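# Pack four cartons flat into the blue container

## Task

Put every one of the four cartons inside the blue container so that each rests flat on its floor with the same face on top as it had initially; a carton counts only if it stays there without the robot holding it, and at the end both cups must have released and the arms must be moved away.

## Robot and tools

ROBOT. Two arms, left_arm and right_arm, each carrying a vacuum suction cup instead of fingers. The tracked point of each hand is its cup point: the middle of the cup's rim when nothing touches it. The cup opens along the cup point's own +z axis. The tool gets wider starting roughly 4 cm behind the rim, and its body and camera stick out up to about 9 cm sideways, so leave room around it.

FRAME. All poses share one scene frame: origin on the table surface midway between the arms, +z upward, +x pointing out across the table, and left_arm sitting on the +y side. The words left and right are arm names, not image sides. Printed positions can be a little wrong, more so when an arm reaches far.

ROW FORMAT. Both motion tools use a row of exactly 16 numbers covering both arms, even if only one moves: left_arm x, y, z, qw, qx, qy, qz, left suction, then right_arm x, y, z, qw, qx, qy, qz, right suction. x, y, z are an absolute goal position for that arm's cup point in metres in the scene frame; the quaternion is an absolute goal orientation, w first. Suction is a number in [-1, 1]: above 0.01 means on, 0.01 or less means off, and it persists until changed. Sending 0 is an actual off command, so to leave a cup unchanged repeat its previous value. To keep an arm still, resend its whole last reported pose; to keep orientation fixed, reuse the same quaternion rather than the slightly drifted one in a result. A target more than 0.6 m from the arm's last reported position along any cup-point axis is refused and nothing is sent.

execute_actions: argument actions is a list holding zero or one item, plus optional pictures (true/false). An empty list just reports the current state. An action item has rows (1 to 15 rows of 16 numbers) and steps (1 to 15, default 15); each step is 1/30 s, one row per step, and the final row repeats if rows run out. A wait item has only steps (up to 300), counted from the previous result, so your thinking time is included. Each step the commanded pose is clipped to within 100 mm and 16 degrees of the measured one, so a far goal needs several calls; afterwards the arm only continues to the last clipped pose. Motion lags about 0.17 s behind commands.

move: argument target is one 16-number row as above. Each cup point travels a straight line toward its goal, all paths finishing together, taking 0.5 to 10 s (cut off at 10 s). speed is the top path speed in m/s, 0.002 to 0.5, default 0.25; rotation is capped at twice that in rad/s. Optional stop_force, in N, 13 to 80, shared by both arms, not allowed during the first 0.2 s of a scene: an arm halts when its wrist sensor feels that much extra push against its direction for 2 steps, backs up to where it was 2 steps earlier and holds. Use it with slow speeds when approaching surfaces; it is unreliable if the cup also rotates, and should be omitted when lifting off something the cup presses on. Paths ignore obstacles and the other arm. The result adds a move: line with each arm's ending (done, off_target, moving, held, fault, or contact when stop_force ended it), any limits (paced = the goal was clipped; held = a check blocked some steps), and each cup point's distance to its goal.

wait: seconds, 0 to 10; nothing new is commanded.

zoom_image: camera (cam_left_wrist or cam_right_wrist) and region [x0, y0, x1, y1] in pixels of that camera's 672x504 image, origin top-left, at most 504 by 504.



RESULTS. The state line gives each cup point's position, quaternion and velocities. Hand target shows where the controller is currently steering. pose unreachable means a clearance check altered or blocked that arm's command; HELD marks steps not delivered. Wrist force and Wrist torque are in each end effector's own axes, with offsets up to about 5.5 N and noise up to about 3.4 N, saturating near 100 N; pressing shows force pointing back into the arm. Joint torques are noisy and offset. suction_measured is the vacuum level: near 0 means no seal, 0.83 or more means an airtight grip; part_present turns 1 at 0.50 and back to 0 below 0.45. Pictures come from cam_left_wrist and cam_right_wrist with the calibration given.

GRIPPING. Switch suction on and set the 36 mm rim squarely on a flat, smooth patch of the carton, away from edges, seams or holes. Under vacuum the cup compresses, so the held carton ends up to about 12 mm nearer the tool. To release, set the carton down on its support first, then switch suction off, and lift at least 15 mm. If the cup seals to the table, turn suction off to free it.

AVOID. Knocking or placing anything off the table; dropping or flipping cartons; fast or deep presses (the arms are stiff). A joint torque over its limit or any external force reaching 150 N stops that arm for 10 s. Keep the arms from striking each other. Motors heat while holding loads: a MOTOR HOT warning comes at 70 °C and brakes engage at 85 °C. Loose objects may occasionally get nudged by outside pushes.

Each tool is called after "Request:" by a JSON object that holds its "method" and its "body".

## Session

Request:
{"method": "execute_actions", "body": {"actions": []}}

Scene clock: 0.00 s of 6000.00 s.
left_arm: end_effector_position=(+0.5808, +0.6565, +0.1997) suction_measured=0.01 part_present=0 end_effector_quat_wxyz=(+0.000, -0.246, +0.969, +0.000) end_effector_velocity=(+0.000, -0.000, +0.000) end_effector_angular_velocity=(-0.001, -0.001, -0.002) | right_arm: end_effector_position=(+0.5734, -0.3945, +0.1996) suction_measured=0.00 part_present=0 end_effector_quat_wxyz=(-0.000, +0.188, +0.982, +0.001) end_effector_velocity=(-0.000, -0.000, +0.000) end_effector_angular_velocity=(+0.000, -0.000, +0.000)
Joint positions: left_arm=[-0.281 -1.557  2.143 -2.158 -1.57   2.339] | right_arm=[-0.279 -1.557  2.143 -2.157 -1.569 -2.897]
Joint velocities: left_arm=[-0.     0.    -0.001 -0.    -0.     0.002] | right_arm=[-0. -0.  0.  0.  0. -0.]
Joint torques (N m, as the arm reports them, + toward a larger angle): no reading
Wrist force (N, on the end effector, along its own x y z axes, offset not removed): no reading
Wrist torque (N m, same axes, about the end effector's origin, offset not removed): no reading
Hand target (left_arm): +0.581, +0.657, +0.200; +0.000, -0.246, +0.969, +0.000
Hand target (right_arm): +0.573, -0.394, +0.200; -0.000, +0.188, +0.982, +0.001

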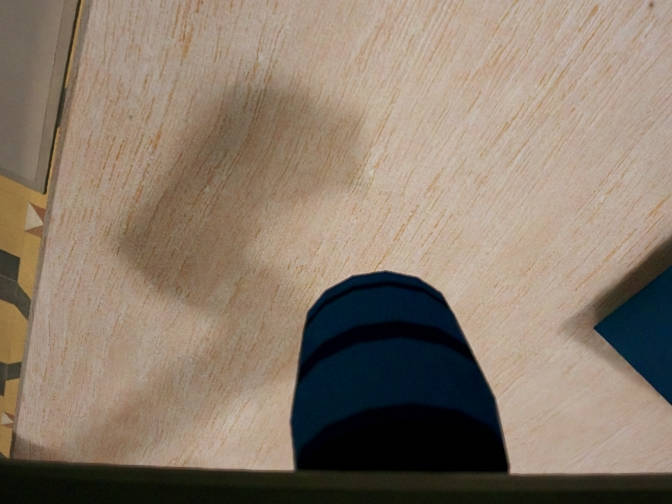

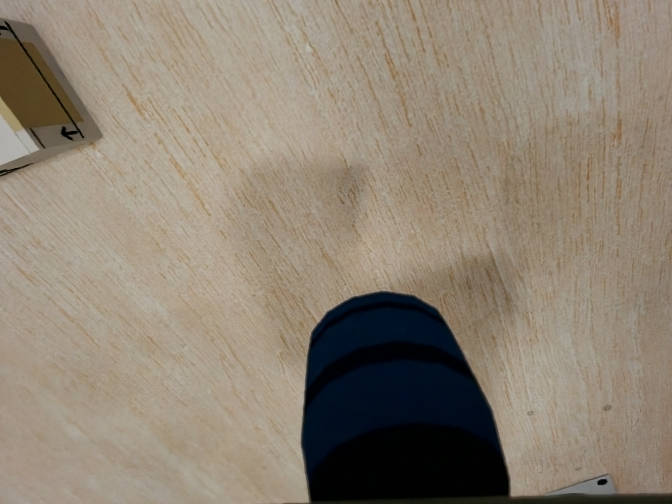

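Request:
{"method": "move", "body": {"target": [0.55,0.45,0.5,0,-0.246,0.969,0,0,0.55,-0.3,0.5,0,0.188,0.982,0,0], "speed": 0.4}}

Scene clock: 7.83 s of 6000.00 s.
left_arm: end_effector_position=(+0.5496, +0.4504, +0.4999) suction_measured=0.01 part_present=0 end_effector_quat_wxyz=(+0.000, -0.246, +0.969, -0.000) end_effector_velocity=(+0.000, -0.001, +0.002) end_effector_angular_velocity=(+0.002, +0.000, +0.001) | right_arm: end_effector_position=(+0.5494, -0.3001, +0.4999) suction_measured=0.00 part_present=0 end_effector_quat_wxyz=(-0.000, +0.188, +0.982, -0.000) end_effector_velocity=(+0.000, +0.000, +0.001) end_effector_angular_velocity=(-0.001, +0.003, -0.000)
Joint positions: left_arm=[-0.607 -1.698  1.718 -1.591 -1.571  2.012] | right_arm=[-0.124 -1.716  1.733 -1.587 -1.571 -2.742]
Joint velocities: left_arm=[-0.002  0.002 -0.004  0.004  0.001 -0.003] | right_arm=[ 0.001  0.002 -0.004  0.005 -0.001  0.001]
Joint torques (N m, as the arm reports them, + toward a larger angle): left_arm=[-24.53 -21.73 -55.99  -0.08   1.58  -3.53] | right_arm=[ 12.61 -26.53 -53.63  -0.35  -2.4    2.35]
Wrist force (N, on the end effector, along its own x y z axes, offset not removed): left_arm=[-1.2 -4.0 -3.3] | right_arm=[0.9 0.9 2.5]
Wrist torque (N m, same axes, about the end effector's origin, offset not removed): left_arm=[-0.61 0.11 0.09] | right_arm=[0.02 -0.24 0.01]
Hand target (left_arm): +0.550, +0.450, +0.500; +0.000, -0.246, +0.969, -0.000
Hand target (right_arm): +0.549, -0.300, +0.500; -0.000, +0.188, +0.982, -0.000
Off the commanded pose (left_arm): 0.001 m, 0 deg.
Off the commanded pose (right_arm): 0.001 m, 0 deg.
After step 90, 3.17 s passed at rest.
move: done
camera_calibration (this result's frames):
cam_left_wrist: T_world_to_cam=[[0.513005, -0.858367, 0.00563173, 0.106142], [-0.759221, -0.450669, 0.469554, 0.403731], [-0.400512, -0.245159, -0.882886, 0.852046], [0, 0, 0, 1]] pos_world=[0.593324, 0.481945, 0.562088]
cam_right_wrist: T_world_to_cam=[[-0.400658, -0.916047, 0.0181727, -0.0519272], [-0.821776, 0.368056, 0.434994, 0.371999], [-0.405163, 0.15935, -0.90025, 0.798822], [0, 0, 0, 1]] pos_world=[0.608549, -0.311776, 0.558266]

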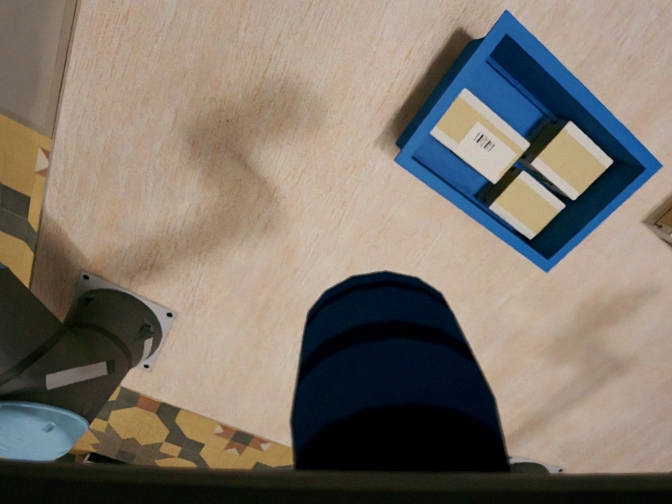

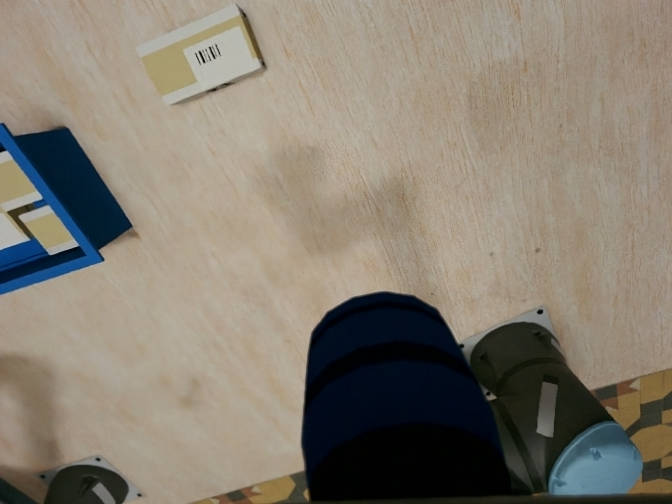

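Request:
{"method": "move", "body": {"target": [0.75,0.25,0.36,0,-0.246,0.969,0,0,0.62,-0.25,0.36,0,0.188,0.982,0,0], "speed": 0.4}}

Scene clock: 19.43 s of 6000.00 s.
left_arm: end_effector_position=(+0.7498, +0.2499, +0.3603) suction_measured=0.01 part_present=0 end_effector_quat_wxyz=(+0.000, -0.246, +0.969, -0.000) end_effector_velocity=(+0.002, -0.001, -0.000) end_effector_angular_velocity=(+0.001, -0.001, -0.000) | right_arm: end_effector_position=(+0.6200, -0.2499, +0.3601) suction_measured=0.00 part_present=0 end_effector_quat_wxyz=(-0.000, +0.188, +0.982, -0.000) end_effector_velocity=(+0.000, +0.000, -0.001) end_effector_angular_velocity=(+0.000, -0.000, +0.000)
Joint positions: left_arm=[-0.656 -1.226  1.436 -1.782 -1.571  1.963] | right_arm=[-0.053 -1.541  1.816 -1.846 -1.571 -2.671]
Joint velocities: left_arm=[ 0.     0.004 -0.005  0.001  0.001  0.001] | right_arm=[ 0.     0.001  0.    -0.001  0.     0.   ]
Joint torques (N m, as the arm reports them, + toward a larger angle): left_arm=[-11.06 -59.53 -56.36   0.13  -1.93  -2.91] | right_arm=[  9.46 -37.47 -40.05  -7.25  -2.23   1.97]
Wrist force (N, on the end effector, along its own x y z axes, offset not removed): left_arm=[3.7 -2.7 1.6] | right_arm=[0.8 2.7 1.1]
Wrist torque (N m, same axes, about the end effector's origin, offset not removed): left_arm=[-0.31 -0.62 0.18] | right_arm=[0.20 -0.25 0.17]
Hand target (left_arm): +0.750, +0.250, +0.360; +0.000, -0.246, +0.969, -0.000
Hand target (right_arm): +0.620, -0.250, +0.360; -0.000, +0.188, +0.982, -0.000
Off the commanded pose (left_arm): 0.000 m, 0 deg.
Off the commanded pose (right_arm): 0.000 m, 0 deg.
After step 90, 7.03 s passed at rest.
move: done
camera_calibration (this result's frames):
cam_left_wrist: T_world_to_cam=[[0.513029, -0.858354, 0.00536917, -0.167794], [-0.759166, -0.450808, 0.469508, 0.530927], [-0.400584, -0.244948, -0.882912, 0.759893], [0, 0, 0, 1]] pos_world=[0.793546, 0.281453, 0.422545]
cam_right_wrist: T_world_to_cam=[[-0.400668, -0.916043, 0.0181677, 0.0248798], [-0.821789, 0.368068, 0.434958, 0.472409], [-0.405127, 0.159344, -0.900268, 0.693569], [0, 0, 0, 1]] pos_world=[0.679173, -0.261604, 0.418467]

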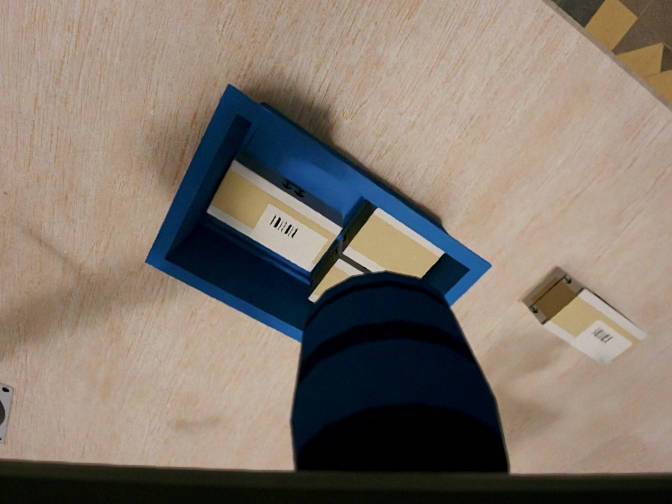

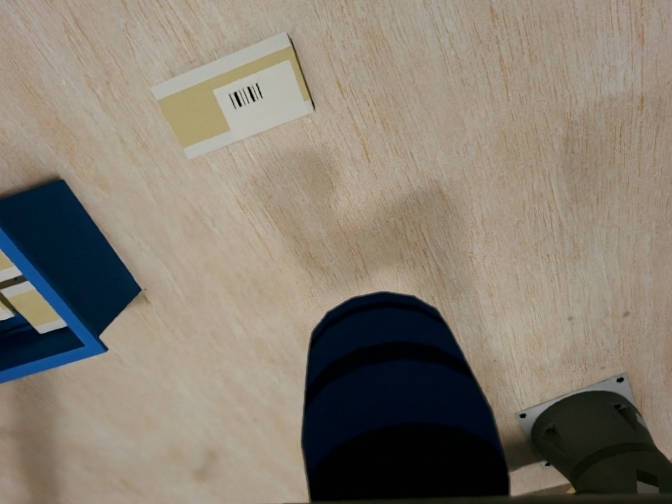

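Request:
{"method": "move", "body": {"target": [0.63,0.17,0.36,0,-0.246,0.969,0,0,0.62,-0.3,0.36,0,0.188,0.982,0,0], "speed": 0.4}}

Request:
{"method": "zoom_image", "body": {"camera": "cam_left_wrist", "region": [130,0,530,280]}}

Scene clock: 26.67 s of 6000.00 s.
left_arm: end_effector_position=(+0.6302, +0.1702, +0.3599) suction_measured=0.01 part_present=0 end_effector_quat_wxyz=(-0.000, -0.246, +0.969, -0.000) end_effector_velocity=(-0.002, -0.001, +0.000) end_effector_angular_velocity=(-0.000, -0.000, -0.000) | right_arm: end_effector_position=(+0.6201, -0.2999, +0.3600) suction_measured=0.00 part_present=0 end_effector_quat_wxyz=(+0.000, +0.188, +0.982, +0.000) end_effector_velocity=(-0.000, -0.001, +0.000) end_effector_angular_velocity=(+0.001, +0.000, -0.000)
Joint positions: left_arm=[-0.82  -1.322  1.564 -1.813 -1.571  1.799] | right_arm=[-0.126 -1.566  1.842 -1.847 -1.571 -2.744]
Joint velocities: left_arm=[-0.003 -0.001  0.001 -0.001  0.    -0.002] | right_arm=[-0.001 -0.     0.     0.     0.001 -0.001]
Joint torques (N m, as the arm reports them, + toward a larger angle): left_arm=[-16.04 -90.6  -31.62  -7.16   1.63  -2.84] | right_arm=[ -6.07 -60.33 -40.57  -7.64   2.08  -1.97]
Wrist force (N, on the end effector, along its own x y z axes, offset not removed): left_arm=[-3.0 2.2 0.7] | right_arm=[1.0 3.7 4.4]
Wrist torque (N m, same axes, about the end effector's origin, offset not removed): left_arm=[0.27 0.38 0.11] | right_arm=[0.36 -0.33 0.09]
Hand target (left_arm): +0.630, +0.170, +0.360; -0.000, -0.246, +0.969, -0.000
Hand target (right_arm): +0.620, -0.300, +0.360; +0.000, +0.188, +0.982, +0.000
Off the commanded pose (left_arm): 0.000 m, 0 deg.
Off the commanded pose (right_arm): 0.000 m, 0 deg.
After step 90, 3.13 s passed at rest.
move: done
camera_calibration (this result's frames):
cam_left_wrist: T_world_to_cam=[[0.513016, -0.858362, 0.00529748, -0.174776], [-0.759093, -0.450788, 0.469647, 0.404294], [-0.40074, -0.244958, -0.882838, 0.692213], [0, 0, 0, 1]] pos_world=[0.673957, 0.201793, 0.422162]
cam_right_wrist: T_world_to_cam=[[-0.400672, -0.916043, 0.0180616, -0.0208429], [-0.821883, 0.36806, 0.434788, 0.491059], [-0.404933, 0.159363, -0.900352, 0.70141], [0, 0, 0, 1]] pos_world=[0.679265, -0.311611, 0.418386]

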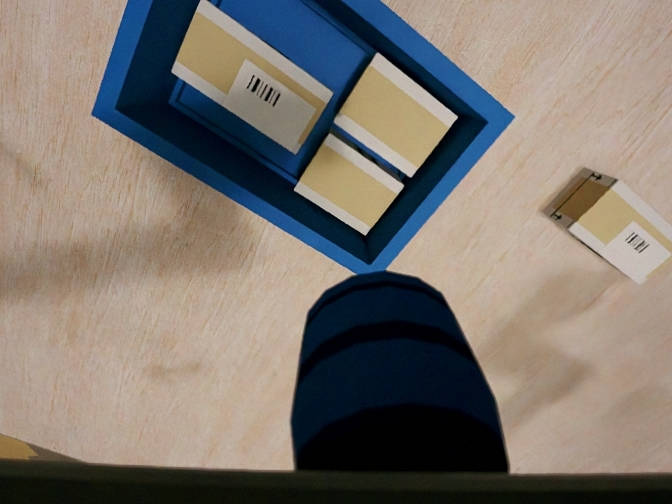

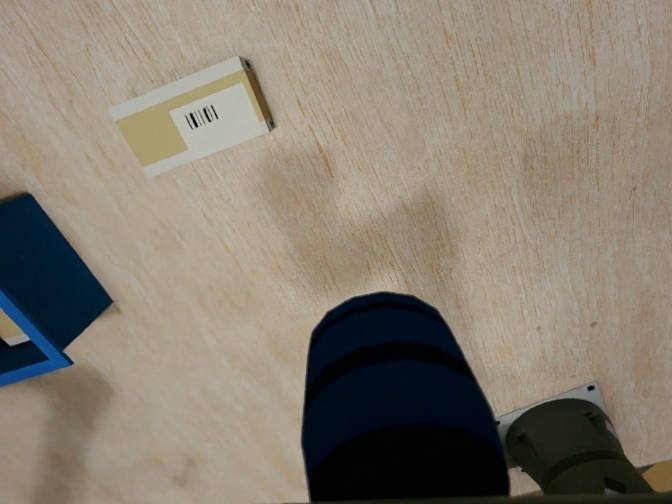

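Region (130, 0, 530, 280) of cam_left_wrist's 672x504 image, scaled by 1.260, with more detail than that image has; it fills the top 353 rows of this view, and the rest is white.

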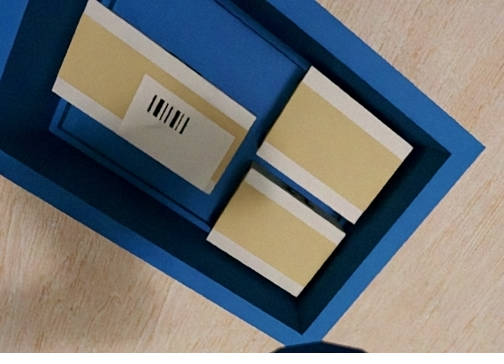

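Request:
{"method": "move", "body": {"target": [0.63,0.262,0.14,0,-0.246,0.969,0,0,0.711,-0.181,0.14,0,0.789,0.614,0,0], "speed": 0.3}}

Request:
{"method": "move", "body": {"target": [0.63,0.262,0.06,0,-0.246,0.969,0,1,0.711,-0.181,0.05,0,0.789,0.614,0,1], "speed": 0.015, "stop_force": 15}}

Scene clock: 108.73 s of 6000.00 s.
left_arm: end_effector_position=(+0.6302, +0.2618, +0.1401) suction_measured=0.01 part_present=0 end_effector_quat_wxyz=(+0.000, -0.246, +0.969, +0.000) end_effector_velocity=(+0.000, +0.000, -0.001) end_effector_angular_velocity=(-0.001, -0.001, +0.002) | right_arm: end_effector_position=(+0.7109, -0.1809, +0.1402) suction_measured=0.00 part_present=0 end_effector_quat_wxyz=(-0.000, +0.789, +0.615, -0.000) end_effector_velocity=(+0.001, +0.001, -0.002) end_effector_angular_velocity=(-0.001, -0.001, -0.014)
Joint positions: left_arm=[-0.741 -1.244  1.888 -2.215 -1.571  1.879] | right_arm=[ 0.023 -1.207  1.834 -2.198 -1.571 -1.156]
Joint velocities: left_arm=[ 0.001  0.001  0.001 -0.004  0.    -0.001] | right_arm=[ 0.001  0.004 -0.001 -0.003 -0.001  0.015]
Joint torques (N m, as the arm reports them, + toward a larger angle): left_arm=[ 21.61 -54.75 -26.63  -7.09   1.13   3.7 ] | right_arm=[ 11.59 -61.79 -45.76  -7.33  -2.25   2.02]
Wrist force (N, on the end effector, along its own x y z axes, offset not removed): left_arm=[-3.4 -3.0 2.0] | right_arm=[0.5 2.8 3.2]
Wrist torque (N m, same axes, about the end effector's origin, offset not removed): left_arm=[-0.39 0.37 0.13] | right_arm=[0.25 -0.24 0.06]
Hand target (left_arm): +0.630, +0.262, +0.140; +0.000, -0.246, +0.969, +0.000
Hand target (right_arm): +0.711, -0.181, +0.140; -0.000, +0.789, +0.614, -0.000
Off the commanded pose (left_arm): 0.000 m, 0 deg.
Off the commanded pose (right_arm): 0.000 m, 0 deg.
After step 90, 76.10 s passed at rest.
move: done
camera_calibration (this result's frames):
cam_left_wrist: T_world_to_cam=[[0.513041, -0.858349, 0.00512902, -0.0950629], [-0.759098, -0.450912, 0.469519, 0.54887], [-0.400699, -0.244776, -0.882907, 0.520531], [0, 0, 0, 1]] pos_world=[0.673993, 0.293308, 0.202363]
cam_right_wrist: T_world_to_cam=[[-0.960717, 0.27692, 0.0183833, 0.742403], [0.257081, 0.863021, 0.434861, -0.0600153], [0.104557, 0.422505, -0.90031, 0.206695], [0, 0, 0, 1]] pos_world=[0.707057, -0.241121, 0.19854]

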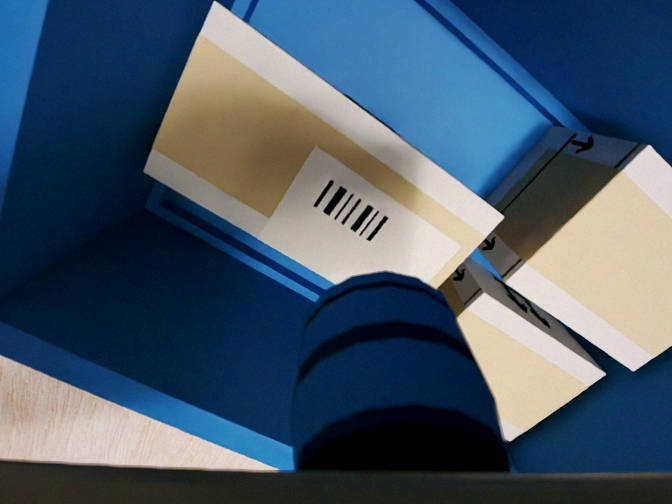

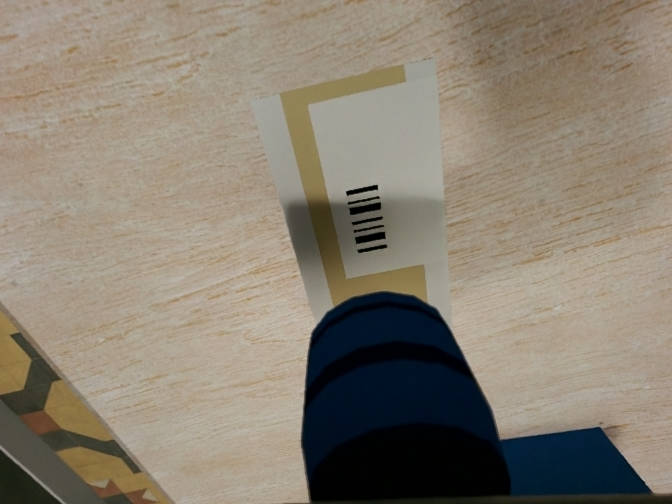

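Scene clock: 115.00 s of 6000.00 s.
left_arm: end_effector_position=(+0.6300, +0.2619, +0.0602) suction_measured=0.88 part_present=1 end_effector_quat_wxyz=(-0.000, -0.246, +0.969, +0.000) end_effector_velocity=(-0.001, -0.000, -0.002) end_effector_angular_velocity=(-0.001, +0.001, -0.002) | right_arm: end_effector_position=(+0.7111, -0.1810, +0.0502) suction_measured=0.88 part_present=1 end_effector_quat_wxyz=(+0.000, +0.789, +0.614, -0.000) end_effector_velocity=(+0.000, -0.000, -0.002) end_effector_angular_velocity=(+0.000, +0.000, -0.000)
Joint positions: left_arm=[-0.741 -1.153  1.936 -2.353 -1.571  1.879] | right_arm=[ 0.023 -1.108  1.886 -2.349 -1.571 -1.154]
Joint velocities: left_arm=[-0.     0.003  0.002 -0.004 -0.001  0.002] | right_arm=[-0.     0.003  0.001 -0.003  0.001 -0.   ]
Joint torques (N m, as the arm reports them, + toward a larger angle): left_arm=[ 13.31 -61.91 -21.19  -7.2   -1.04   2.97] | right_arm=[ -5.97 -68.41 -29.74  -8.21  -0.49   1.81]
Wrist force (N, on the end effector, along its own x y z axes, offset not removed): left_arm=[-3.5 -1.4 1.6] | right_arm=[3.5 0.4 7.0]
Wrist torque (N m, same axes, about the end effector's origin, offset not removed): left_arm=[-0.07 0.33 0.10] | right_arm=[-0.22 -0.63 0.07]
Hand target (left_arm): +0.630, +0.262, +0.060; -0.000, -0.246, +0.969, +0.000
Hand target (right_arm): +0.711, -0.181, +0.050; -0.000, +0.789, +0.614, -0.000
Off the commanded pose (left_arm): 0.000 m, 0 deg.
Off the commanded pose (right_arm): 0.000 m, 0 deg.
move: done
camera_calibration (this result's frames):
cam_left_wrist: T_world_to_cam=[[0.51304, -0.858349, 0.00518111, -0.0944081], [-0.759079, -0.450871, 0.46959, 0.586293], [-0.400736, -0.244851, -0.88287, 0.449991], [0, 0, 0, 1]] pos_world=[0.673805, 0.293488, 0.122455]
cam_right_wrist: T_world_to_cam=[[-0.960291, 0.278412, 0.0181185, 0.744263], [0.25831, 0.862655, 0.434858, -0.0218618], [0.10544, 0.422271, -0.900317, 0.12507], [0, 0, 0, 1]] pos_world=[0.707168, -0.241166, 0.108625]

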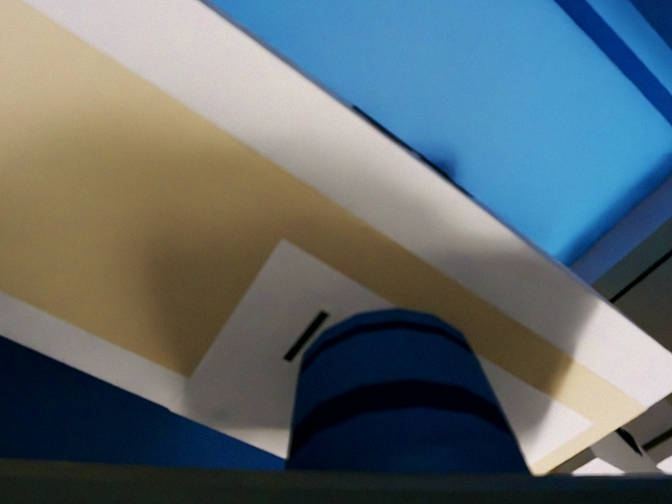

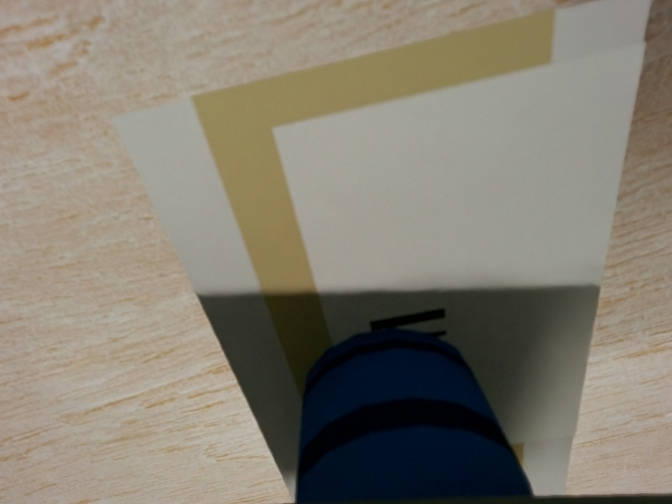

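Request:
{"method": "move", "body": {"target": [0.63,0.262,0.08,0,-0.246,0.969,0,1,0.711,-0.181,0.12,0,0.789,0.614,0,1], "speed": 0.08}}

Request:
{"method": "move", "body": {"target": [0.591,0.262,0.08,0,-0.2706,0.9627,0,1,0.711,-0.181,0.22,0,0.7615,0.648,0,1], "speed": 0.08}}

Scene clock: 146.53 s of 6000.00 s.
left_arm: end_effector_position=(+0.6300, +0.2620, +0.0799) suction_measured=0.91 part_present=1 end_effector_quat_wxyz=(-0.000, -0.246, +0.969, +0.000) end_effector_velocity=(+0.000, -0.001, +0.001) end_effector_angular_velocity=(-0.001, -0.000, -0.000) | right_arm: end_effector_position=(+0.7109, -0.1810, +0.1198) suction_measured=0.88 part_present=1 end_effector_quat_wxyz=(-0.000, +0.789, +0.614, +0.000) end_effector_velocity=(-0.000, -0.000, +0.001) end_effector_angular_velocity=(-0.001, +0.002, -0.000)
Joint positions: left_arm=[-0.741 -1.177  1.926 -2.32  -1.571  1.879] | right_arm=[ 0.023 -1.186  1.848 -2.233 -1.571 -1.154]
Joint velocities: left_arm=[-0.    -0.001 -0.001  0.001 -0.001  0.   ] | right_arm=[-0.    -0.001 -0.001  0.005 -0.    -0.   ]
Joint torques (N m, as the arm reports them, + toward a larger angle): left_arm=[ 20.46 -93.27 -46.64  -0.74   1.45   3.76] | right_arm=[ 10.68 -85.78 -47.47  -0.98   1.68   0.24]
Wrist force (N, on the end effector, along its own x y z axes, offset not removed): left_arm=[-0.1 -1.2 -2.0] | right_arm=[0.3 3.5 8.5]
Wrist torque (N m, same axes, about the end effector's origin, offset not removed): left_arm=[-0.01 -0.21 0.15] | right_arm=[0.34 -0.25 0.06]
Hand target (left_arm): +0.630, +0.262, +0.080; +0.000, -0.246, +0.969, -0.000
Hand target (right_arm): +0.711, -0.181, +0.120; +0.000, +0.789, +0.614, +0.000
Off the commanded pose (left_arm): 0.000 m, 0 deg.
Off the commanded pose (right_arm): 0.000 m, 0 deg.
After step 90, 27.17 s passed at rest.
move: done
camera_calibration (this result's frames):
cam_left_wrist: T_world_to_cam=[[0.513038, -0.85835, 0.00520126, -0.0944015], [-0.759098, -0.45087, 0.46956, 0.577048], [-0.400702, -0.244851, -0.882885, 0.46737], [0, 0, 0, 1]] pos_world=[0.673744, 0.29358, 0.142166]
cam_right_wrist: T_world_to_cam=[[-0.960282, 0.278442, 0.0181136, 0.742859], [0.258332, 0.862635, 0.434885, -0.0520756], [0.105465, 0.422292, -0.900304, 0.1877], [0, 0, 0, 1]] pos_world=[0.707011, -0.241185, 0.178178]

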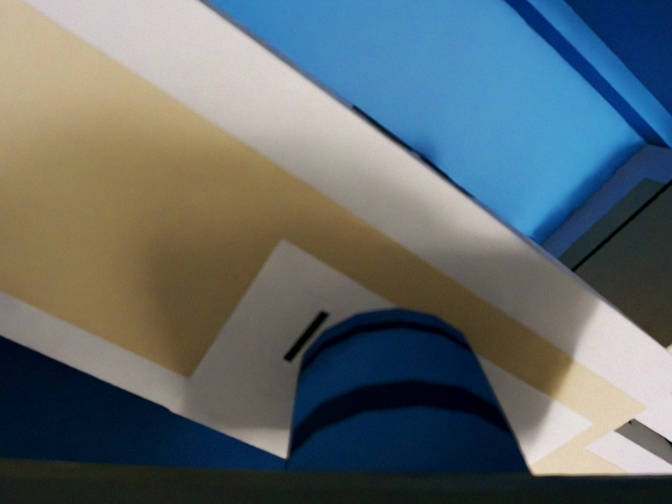

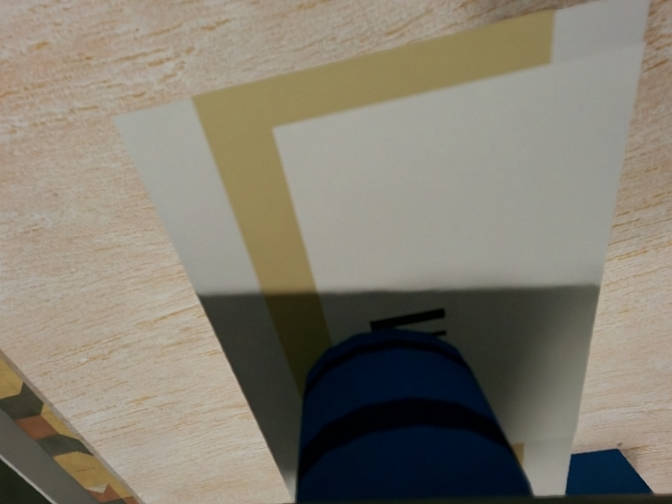

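Scene clock: 148.27 s of 6000.00 s.
left_arm: end_effector_position=(+0.5911, +0.2620, +0.0800) suction_measured=0.91 part_present=1 end_effector_quat_wxyz=(-0.000, -0.271, +0.963, -0.000) end_effector_velocity=(-0.001, -0.000, +0.000) end_effector_angular_velocity=(-0.000, -0.001, +0.002) | right_arm: end_effector_position=(+0.7109, -0.1810, +0.2198) suction_measured=0.88 part_present=1 end_effector_quat_wxyz=(-0.000, +0.762, +0.648, +0.000) end_effector_velocity=(-0.001, +0.000, +0.001) end_effector_angular_velocity=(-0.000, +0.002, +0.002)
Joint positions: left_arm=[-0.777 -1.221  1.993 -2.343 -1.571  1.792] | right_arm=[ 0.023 -1.278  1.77  -2.063 -1.571 -1.241]
Joint velocities: left_arm=[-0.001 -0.001  0.001 -0.001  0.    -0.003] | right_arm=[ 0.    -0.001 -0.002  0.005  0.    -0.002]
Joint torques (N m, as the arm reports them, + toward a larger angle): left_arm=[-20.26 -90.58 -21.61  -7.44  -0.41  -3.43] | right_arm=[  1.45 -85.11 -51.65  -0.71  -1.21  -2.17]
Wrist force (N, on the end effector, along its own x y z axes, offset not removed): left_arm=[-1.9 -3.4 3.5] | right_arm=[1.9 0.8 6.4]
Wrist torque (N m, same axes, about the end effector's origin, offset not removed): left_arm=[-0.21 0.19 -0.06] | right_arm=[-0.11 -0.58 0.04]
Hand target (left_arm): +0.591, +0.262, +0.080; -0.000, -0.271, +0.963, -0.000
Hand target (right_arm): +0.711, -0.181, +0.220; +0.000, +0.762, +0.648, +0.000
Off the commanded pose (left_arm): 0.000 m, 0 deg.
Off the commanded pose (right_arm): 0.000 m, 0 deg.
move: done
camera_calibration (this result's frames):
cam_left_wrist: T_world_to_cam=[[0.555851, -0.831265, 0.00523703, -0.10686], [-0.73527, -0.488703, 0.469625, 0.543323], [-0.387824, -0.264892, -0.88285, 0.449447], [0, 0, 0, 1]] pos_world=[0.633193, 0.295749, 0.142196]
cam_right_wrist: T_world_to_cam=[[-0.98091, 0.193618, 0.0181067, 0.740303], [0.182099, 0.88188, 0.434887, -0.0379008], [0.0682341, 0.429883, -0.900303, 0.305571], [0, 0, 0, 1]] pos_world=[0.712222, -0.241272, 0.278185]

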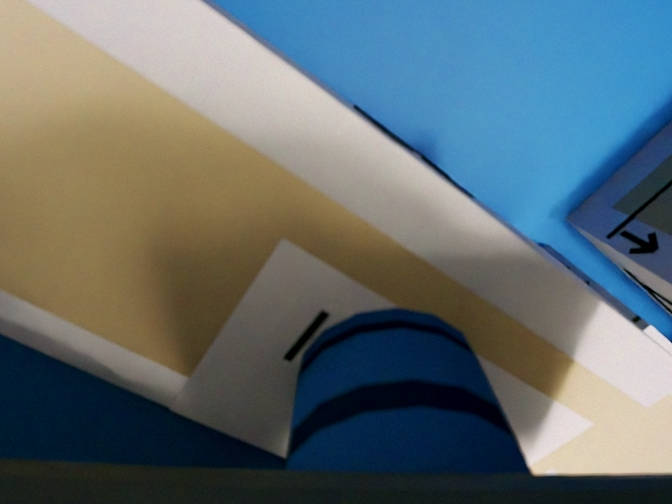

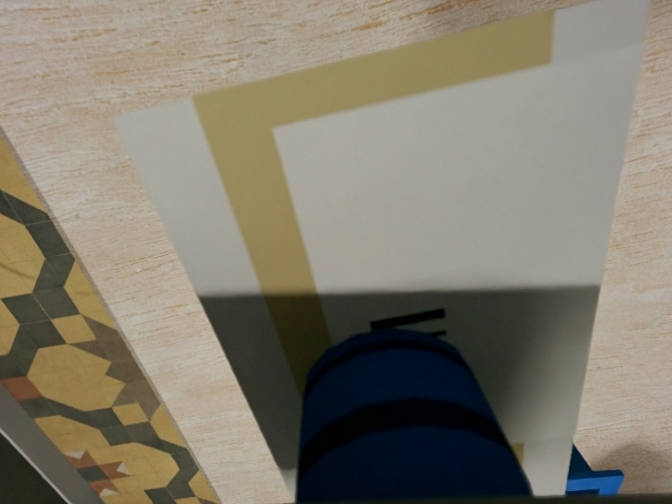

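Request:
{"method": "move", "body": {"target": [0.591,0.262,0.052,0,-0.2706,0.9627,0,1,0.711,-0.181,0.22,0,0.7615,0.648,0,1], "speed": 0.01, "stop_force": 13}}

Scene clock: 153.37 s of 6000.00 s.
left_arm: end_effector_position=(+0.5910, +0.2620, +0.0728) suction_measured=0.91 part_present=1 end_effector_quat_wxyz=(+0.000, -0.271, +0.963, -0.000) end_effector_velocity=(-0.001, +0.001, +0.001) end_effector_angular_velocity=(+0.002, +0.003, +0.001) | right_arm: end_effector_position=(+0.7110, -0.1810, +0.2201) suction_measured=0.88 part_present=1 end_effector_quat_wxyz=(+0.000, +0.762, +0.648, +0.000) end_effector_velocity=(+0.000, -0.000, +0.000) end_effector_angular_velocity=(+0.000, -0.000, -0.000)
Joint positions: left_arm=[-0.777 -1.212  1.997 -2.356 -1.571  1.791] | right_arm=[ 0.023 -1.278  1.769 -2.062 -1.571 -1.242]
Joint velocities: left_arm=[ 0.    -0.003 -0.     0.007 -0.    -0.001] | right_arm=[-0. -0. -0.  0.  0. -0.]
Joint torques (N m, as the arm reports them, + toward a larger angle): left_arm=[-17.8  -70.19 -33.11   1.76   1.53  -3.17] | right_arm=[ -7.7  -62.39 -51.37  -1.97  -1.92  -2.14]
Wrist force (N, on the end effector, along its own x y z axes, offset not removed): left_arm=[0.4 4.4 -30.2] | right_arm=[0.1 1.5 7.9]
Wrist torque (N m, same axes, about the end effector's origin, offset not removed): left_arm=[-0.49 0.73 0.36] | right_arm=[-0.07 -0.18 0.04]
Hand target (left_arm): +0.591, +0.262, +0.073; +0.000, -0.271, +0.963, -0.000
Hand target (right_arm): +0.711, -0.181, +0.220; +0.000, +0.762, +0.648, +0.000
Off the commanded pose (left_arm): 0.021 m, 0 deg.
Off the commanded pose (right_arm): 0.000 m, 0 deg.
After step 90, 1.00 s passed at rest.
move: contact (left_arm)
camera_calibration (this result's frames):
cam_left_wrist: T_world_to_cam=[[0.555953, -0.831196, 0.00543917, -0.106869], [-0.735301, -0.488741, 0.469536, 0.546684], [-0.387618, -0.26504, -0.882896, 0.442972], [0, 0, 0, 1]] pos_world=[0.633095, 0.295763, 0.134992]
cam_right_wrist: T_world_to_cam=[[-0.980944, 0.193449, 0.0180434, 0.740398], [0.181919, 0.88191, 0.434902, -0.0378943], [0.0682189, 0.429897, -0.900297, 0.305845], [0, 0, 0, 1]] pos_world=[0.712319, -0.241292, 0.278473]

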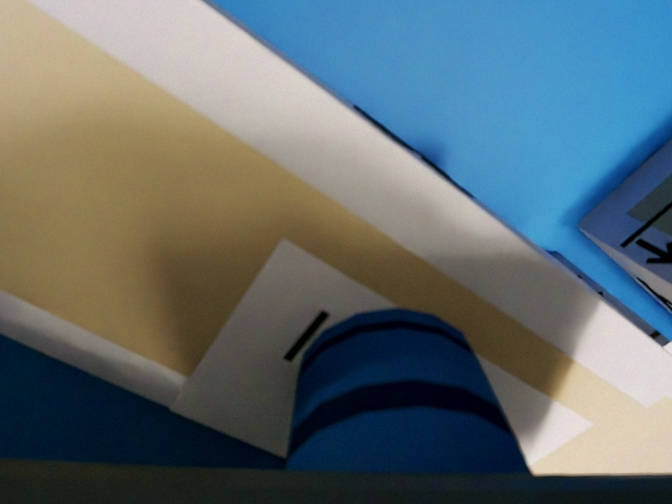

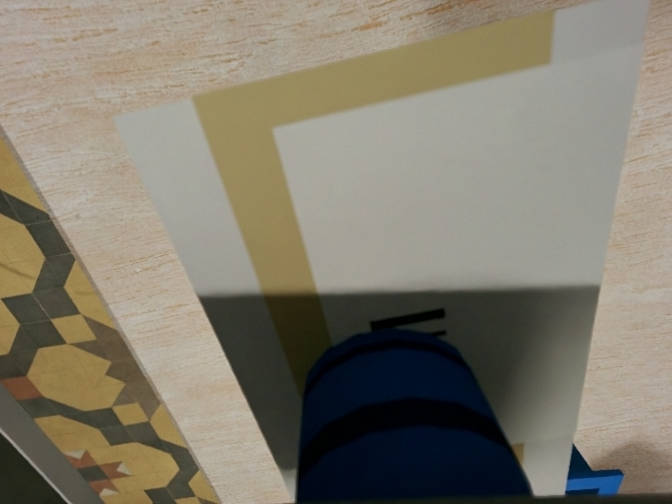

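Request:
{"method": "move", "body": {"target": [0.600,0.262,0.080,0,-0.2706,0.9627,0,1,0.711,-0.181,0.22,0,0.7615,0.648,0,1], "speed": 0.03}}

Request:
{"method": "move", "body": {"target": [0.600,0.262,0.052,0,-0.2706,0.9627,0,1,0.711,-0.181,0.22,0,0.7615,0.648,0,1], "speed": 0.01, "stop_force": 13}}

Scene clock: 163.87 s of 6000.00 s.
left_arm: end_effector_position=(+0.5998, +0.2620, +0.0799) suction_measured=0.91 part_present=1 end_effector_quat_wxyz=(+0.000, -0.271, +0.963, -0.000) end_effector_velocity=(+0.002, +0.000, +0.001) end_effector_angular_velocity=(+0.001, -0.001, -0.000) | right_arm: end_effector_position=(+0.7110, -0.1810, +0.2200) suction_measured=0.88 part_present=1 end_effector_quat_wxyz=(+0.000, +0.762, +0.648, -0.000) end_effector_velocity=(-0.000, +0.000, -0.001) end_effector_angular_velocity=(+0.000, +0.003, +0.000)
Joint positions: left_arm=[-0.769 -1.211  1.978 -2.338 -1.571  1.8  ] | right_arm=[ 0.023 -1.278  1.769 -2.062 -1.571 -1.242]
Joint velocities: left_arm=[ 0.002  0.001 -0.004  0.003  0.001  0.002] | right_arm=[-0.     0.002 -0.     0.001  0.001 -0.   ]
Joint torques (N m, as the arm reports them, + toward a larger angle): left_arm=[ 24.34 -53.69 -45.74  -0.35   1.37   3.72] | right_arm=[ -7.25 -60.62 -50.97  -7.87  -1.78  -2.12]
Wrist force (N, on the end effector, along its own x y z axes, offset not removed): left_arm=[-1.2 -5.9 4.3] | right_arm=[1.9 1.6 7.1]
Wrist torque (N m, same axes, about the end effector's origin, offset not removed): left_arm=[-0.85 0.01 -0.03] | right_arm=[0.06 -0.52 0.11]
Hand target (left_arm): +0.600, +0.262, +0.080; +0.000, -0.271, +0.963, +0.000
Hand target (right_arm): +0.711, -0.181, +0.220; +0.000, +0.762, +0.648, -0.000
Off the commanded pose (left_arm): 0.000 m, 0 deg.
Off the commanded pose (right_arm): 0.000 m, 0 deg.
After step 90, 6.70 s passed at rest.
move: done
camera_calibration (this result's frames):
cam_left_wrist: T_world_to_cam=[[0.555956, -0.831195, 0.00524005, -0.111788], [-0.735247, -0.48882, 0.469539, 0.549789], [-0.387717, -0.264896, -0.882896, 0.452696], [0, 0, 0, 1]] pos_world=[0.641898, 0.295748, 0.142122]
cam_right_wrist: T_world_to_cam=[[-0.980943, 0.19345, 0.0181142, 0.740414], [0.181951, 0.881916, 0.434877, -0.0378831], [0.0681517, 0.429886, -0.900308, 0.305809], [0, 0, 0, 1]] pos_world=[0.712355, -0.241286, 0.278385]

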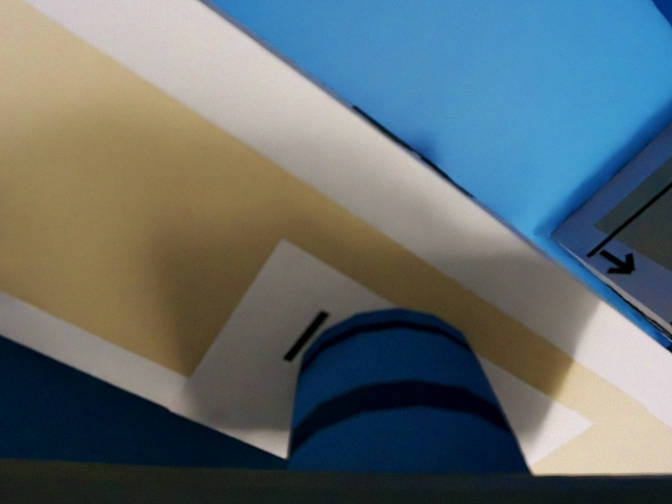

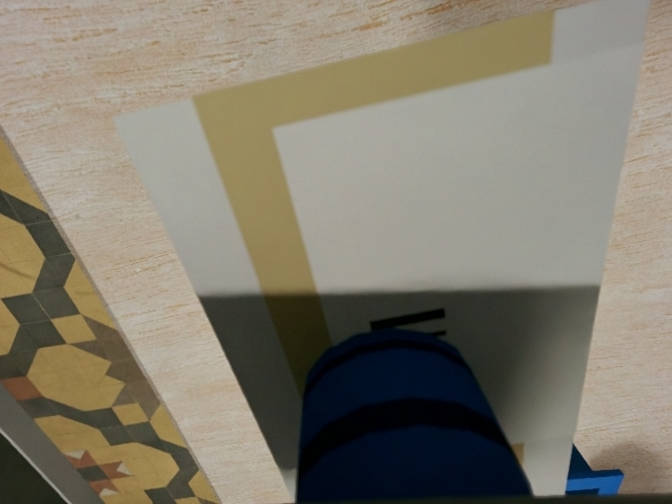

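Scene clock: 166.87 s of 6000.00 s.
left_arm: end_effector_position=(+0.6000, +0.2620, +0.0523) suction_measured=0.91 part_present=1 end_effector_quat_wxyz=(-0.000, -0.271, +0.963, +0.000) end_effector_velocity=(+0.001, +0.000, -0.002) end_effector_angular_velocity=(+0.001, -0.001, +0.001) | right_arm: end_effector_position=(+0.7110, -0.1810, +0.2200) suction_measured=0.88 part_present=1 end_effector_quat_wxyz=(+0.000, +0.762, +0.648, -0.000) end_effector_velocity=(+0.000, -0.000, -0.001) end_effector_angular_velocity=(-0.000, +0.001, -0.000)
Joint positions: left_arm=[-0.769 -1.176  1.992 -2.387 -1.571  1.8  ] | right_arm=[ 0.023 -1.278  1.769 -2.062 -1.571 -1.242]
Joint velocities: left_arm=[ 0.     0.003  0.001 -0.004  0.001 -0.001] | right_arm=[-0.     0.001 -0.     0.001 -0.    -0.   ]
Joint torques (N m, as the arm reports them, + toward a larger angle): left_arm=[ 21.99 -55.33 -20.89  -7.29  -1.96   3.88] | right_arm=[ -7.07 -59.01 -51.49  -7.56  -1.9   -2.03]
Wrist force (N, on the end effector, along its own x y z axes, offset not removed): left_arm=[-4.4 2.4 1.7] | right_arm=[1.9 1.4 5.4]
Wrist torque (N m, same axes, about the end effector's origin, offset not removed): left_arm=[0.40 0.71 -0.12] | right_arm=[0.07 -0.45 -0.01]
Hand target (left_arm): +0.600, +0.262, +0.052; -0.000, -0.271, +0.963, +0.000
Hand target (right_arm): +0.711, -0.181, +0.220; +0.000, +0.762, +0.648, +0.000
Off the commanded pose (left_arm): 0.000 m, 0 deg.
Off the commanded pose (right_arm): 0.000 m, 0 deg.
move: done
camera_calibration (this result's frames):
cam_left_wrist: T_world_to_cam=[[0.555955, -0.831196, 0.00519274, -0.111779], [-0.735227, -0.488832, 0.469558, 0.562904], [-0.387756, -0.264871, -0.882886, 0.428392], [0, 0, 0, 1]] pos_world=[0.642118, 0.295723, 0.114486]
cam_right_wrist: T_world_to_cam=[[-0.980943, 0.19345, 0.0181141, 0.740414], [0.181951, 0.881916, 0.434877, -0.0378829], [0.0681518, 0.429885, -0.900308, 0.305809], [0, 0, 0, 1]] pos_world=[0.712355, -0.241286, 0.278385]

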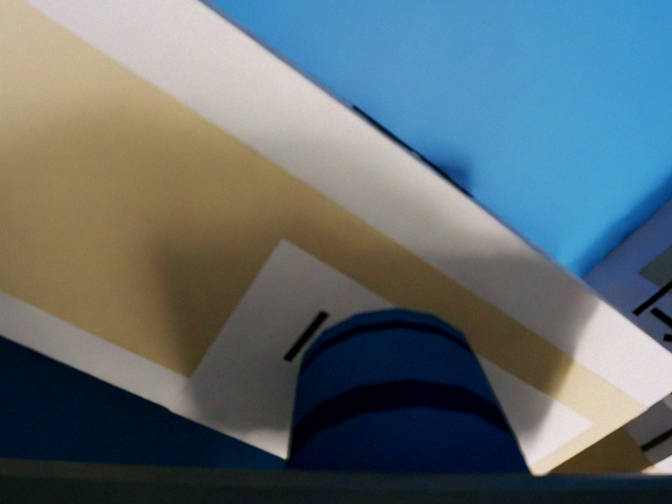

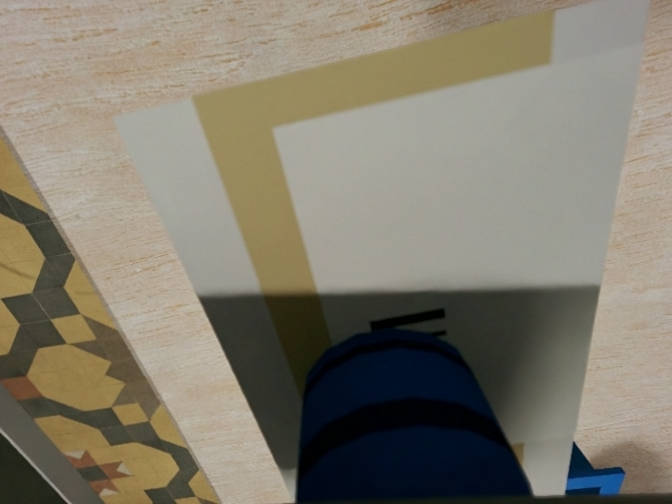

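Request:
{"method": "move", "body": {"target": [0.600,0.262,0.035,0,-0.2706,0.9627,0,1,0.711,-0.181,0.22,0,0.7615,0.648,0,1], "speed": 0.008, "stop_force": 13}}

Scene clock: 172.57 s of 6000.00 s.
left_arm: end_effector_position=(+0.6001, +0.2619, +0.0491) suction_measured=0.91 part_present=1 end_effector_quat_wxyz=(+0.000, -0.271, +0.963, -0.000) end_effector_velocity=(-0.001, +0.001, +0.000) end_effector_angular_velocity=(+0.003, +0.004, -0.001) | right_arm: end_effector_position=(+0.7110, -0.1810, +0.2200) suction_measured=0.88 part_present=1 end_effector_quat_wxyz=(+0.000, +0.762, +0.648, -0.000) end_effector_velocity=(+0.000, -0.000, +0.000) end_effector_angular_velocity=(-0.000, -0.000, -0.001)
Joint positions: left_arm=[-0.769 -1.172  1.993 -2.393 -1.571  1.8  ] | right_arm=[ 0.023 -1.278  1.769 -2.062 -1.571 -1.242]
Joint velocities: left_arm=[-0.    -0.002  0.     0.006 -0.001  0.001] | right_arm=[-0.001 -0.     0.    -0.    -0.     0.   ]
Joint torques (N m, as the arm reports them, + toward a larger angle): left_arm=[ 17.99 -69.82 -18.09   3.16  -1.74   3.8 ] | right_arm=[ -8.82 -59.78 -50.32  -7.68  -1.8   -2.  ]
Wrist force (N, on the end effector, along its own x y z axes, offset not removed): left_arm=[0.3 -1.3 -30.7] | right_arm=[0.3 1.2 6.7]
Wrist torque (N m, same axes, about the end effector's origin, offset not removed): left_arm=[-0.22 -0.26 0.20] | right_arm=[-0.10 -0.18 0.08]
Hand target (left_arm): +0.600, +0.262, +0.049; +0.000, -0.271, +0.963, -0.000
Hand target (right_arm): +0.711, -0.181, +0.220; +0.000, +0.762, +0.648, -0.000
Off the commanded pose (left_arm): 0.014 m, 0 deg.
Off the commanded pose (right_arm): 0.000 m, 0 deg.
After step 90, 1.97 s passed at rest.
move: contact (left_arm)
camera_calibration (this result's frames):
cam_left_wrist: T_world_to_cam=[[0.555962, -0.831189, 0.00559233, -0.111891], [-0.735354, -0.488701, 0.469495, 0.564444], [-0.387507, -0.265134, -0.882917, 0.425556], [0, 0, 0, 1]] pos_world=[0.642179, 0.295672, 0.111353]
cam_right_wrist: T_world_to_cam=[[-0.980943, 0.19345, 0.0181141, 0.740414], [0.181951, 0.881916, 0.434877, -0.0378828], [0.0681517, 0.429885, -0.900308, 0.305809], [0, 0, 0, 1]] pos_world=[0.712355, -0.241286, 0.278385]

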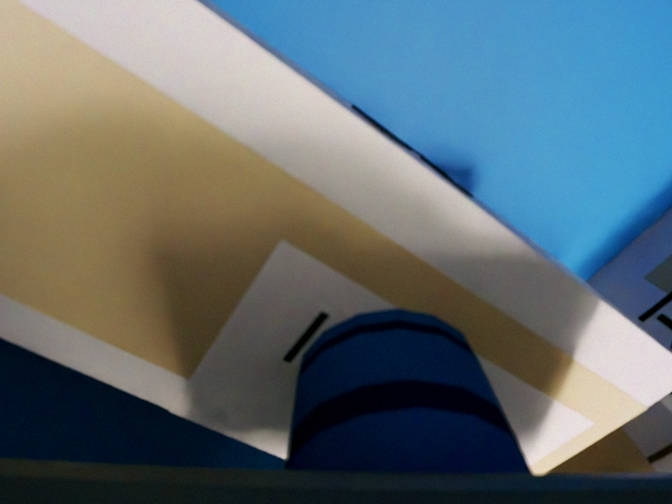

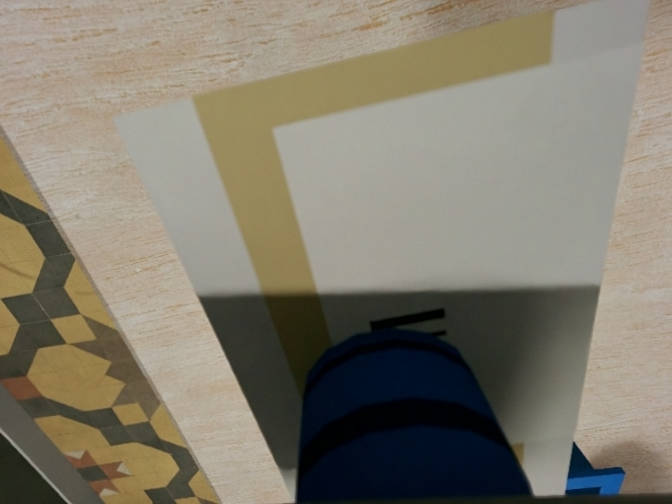

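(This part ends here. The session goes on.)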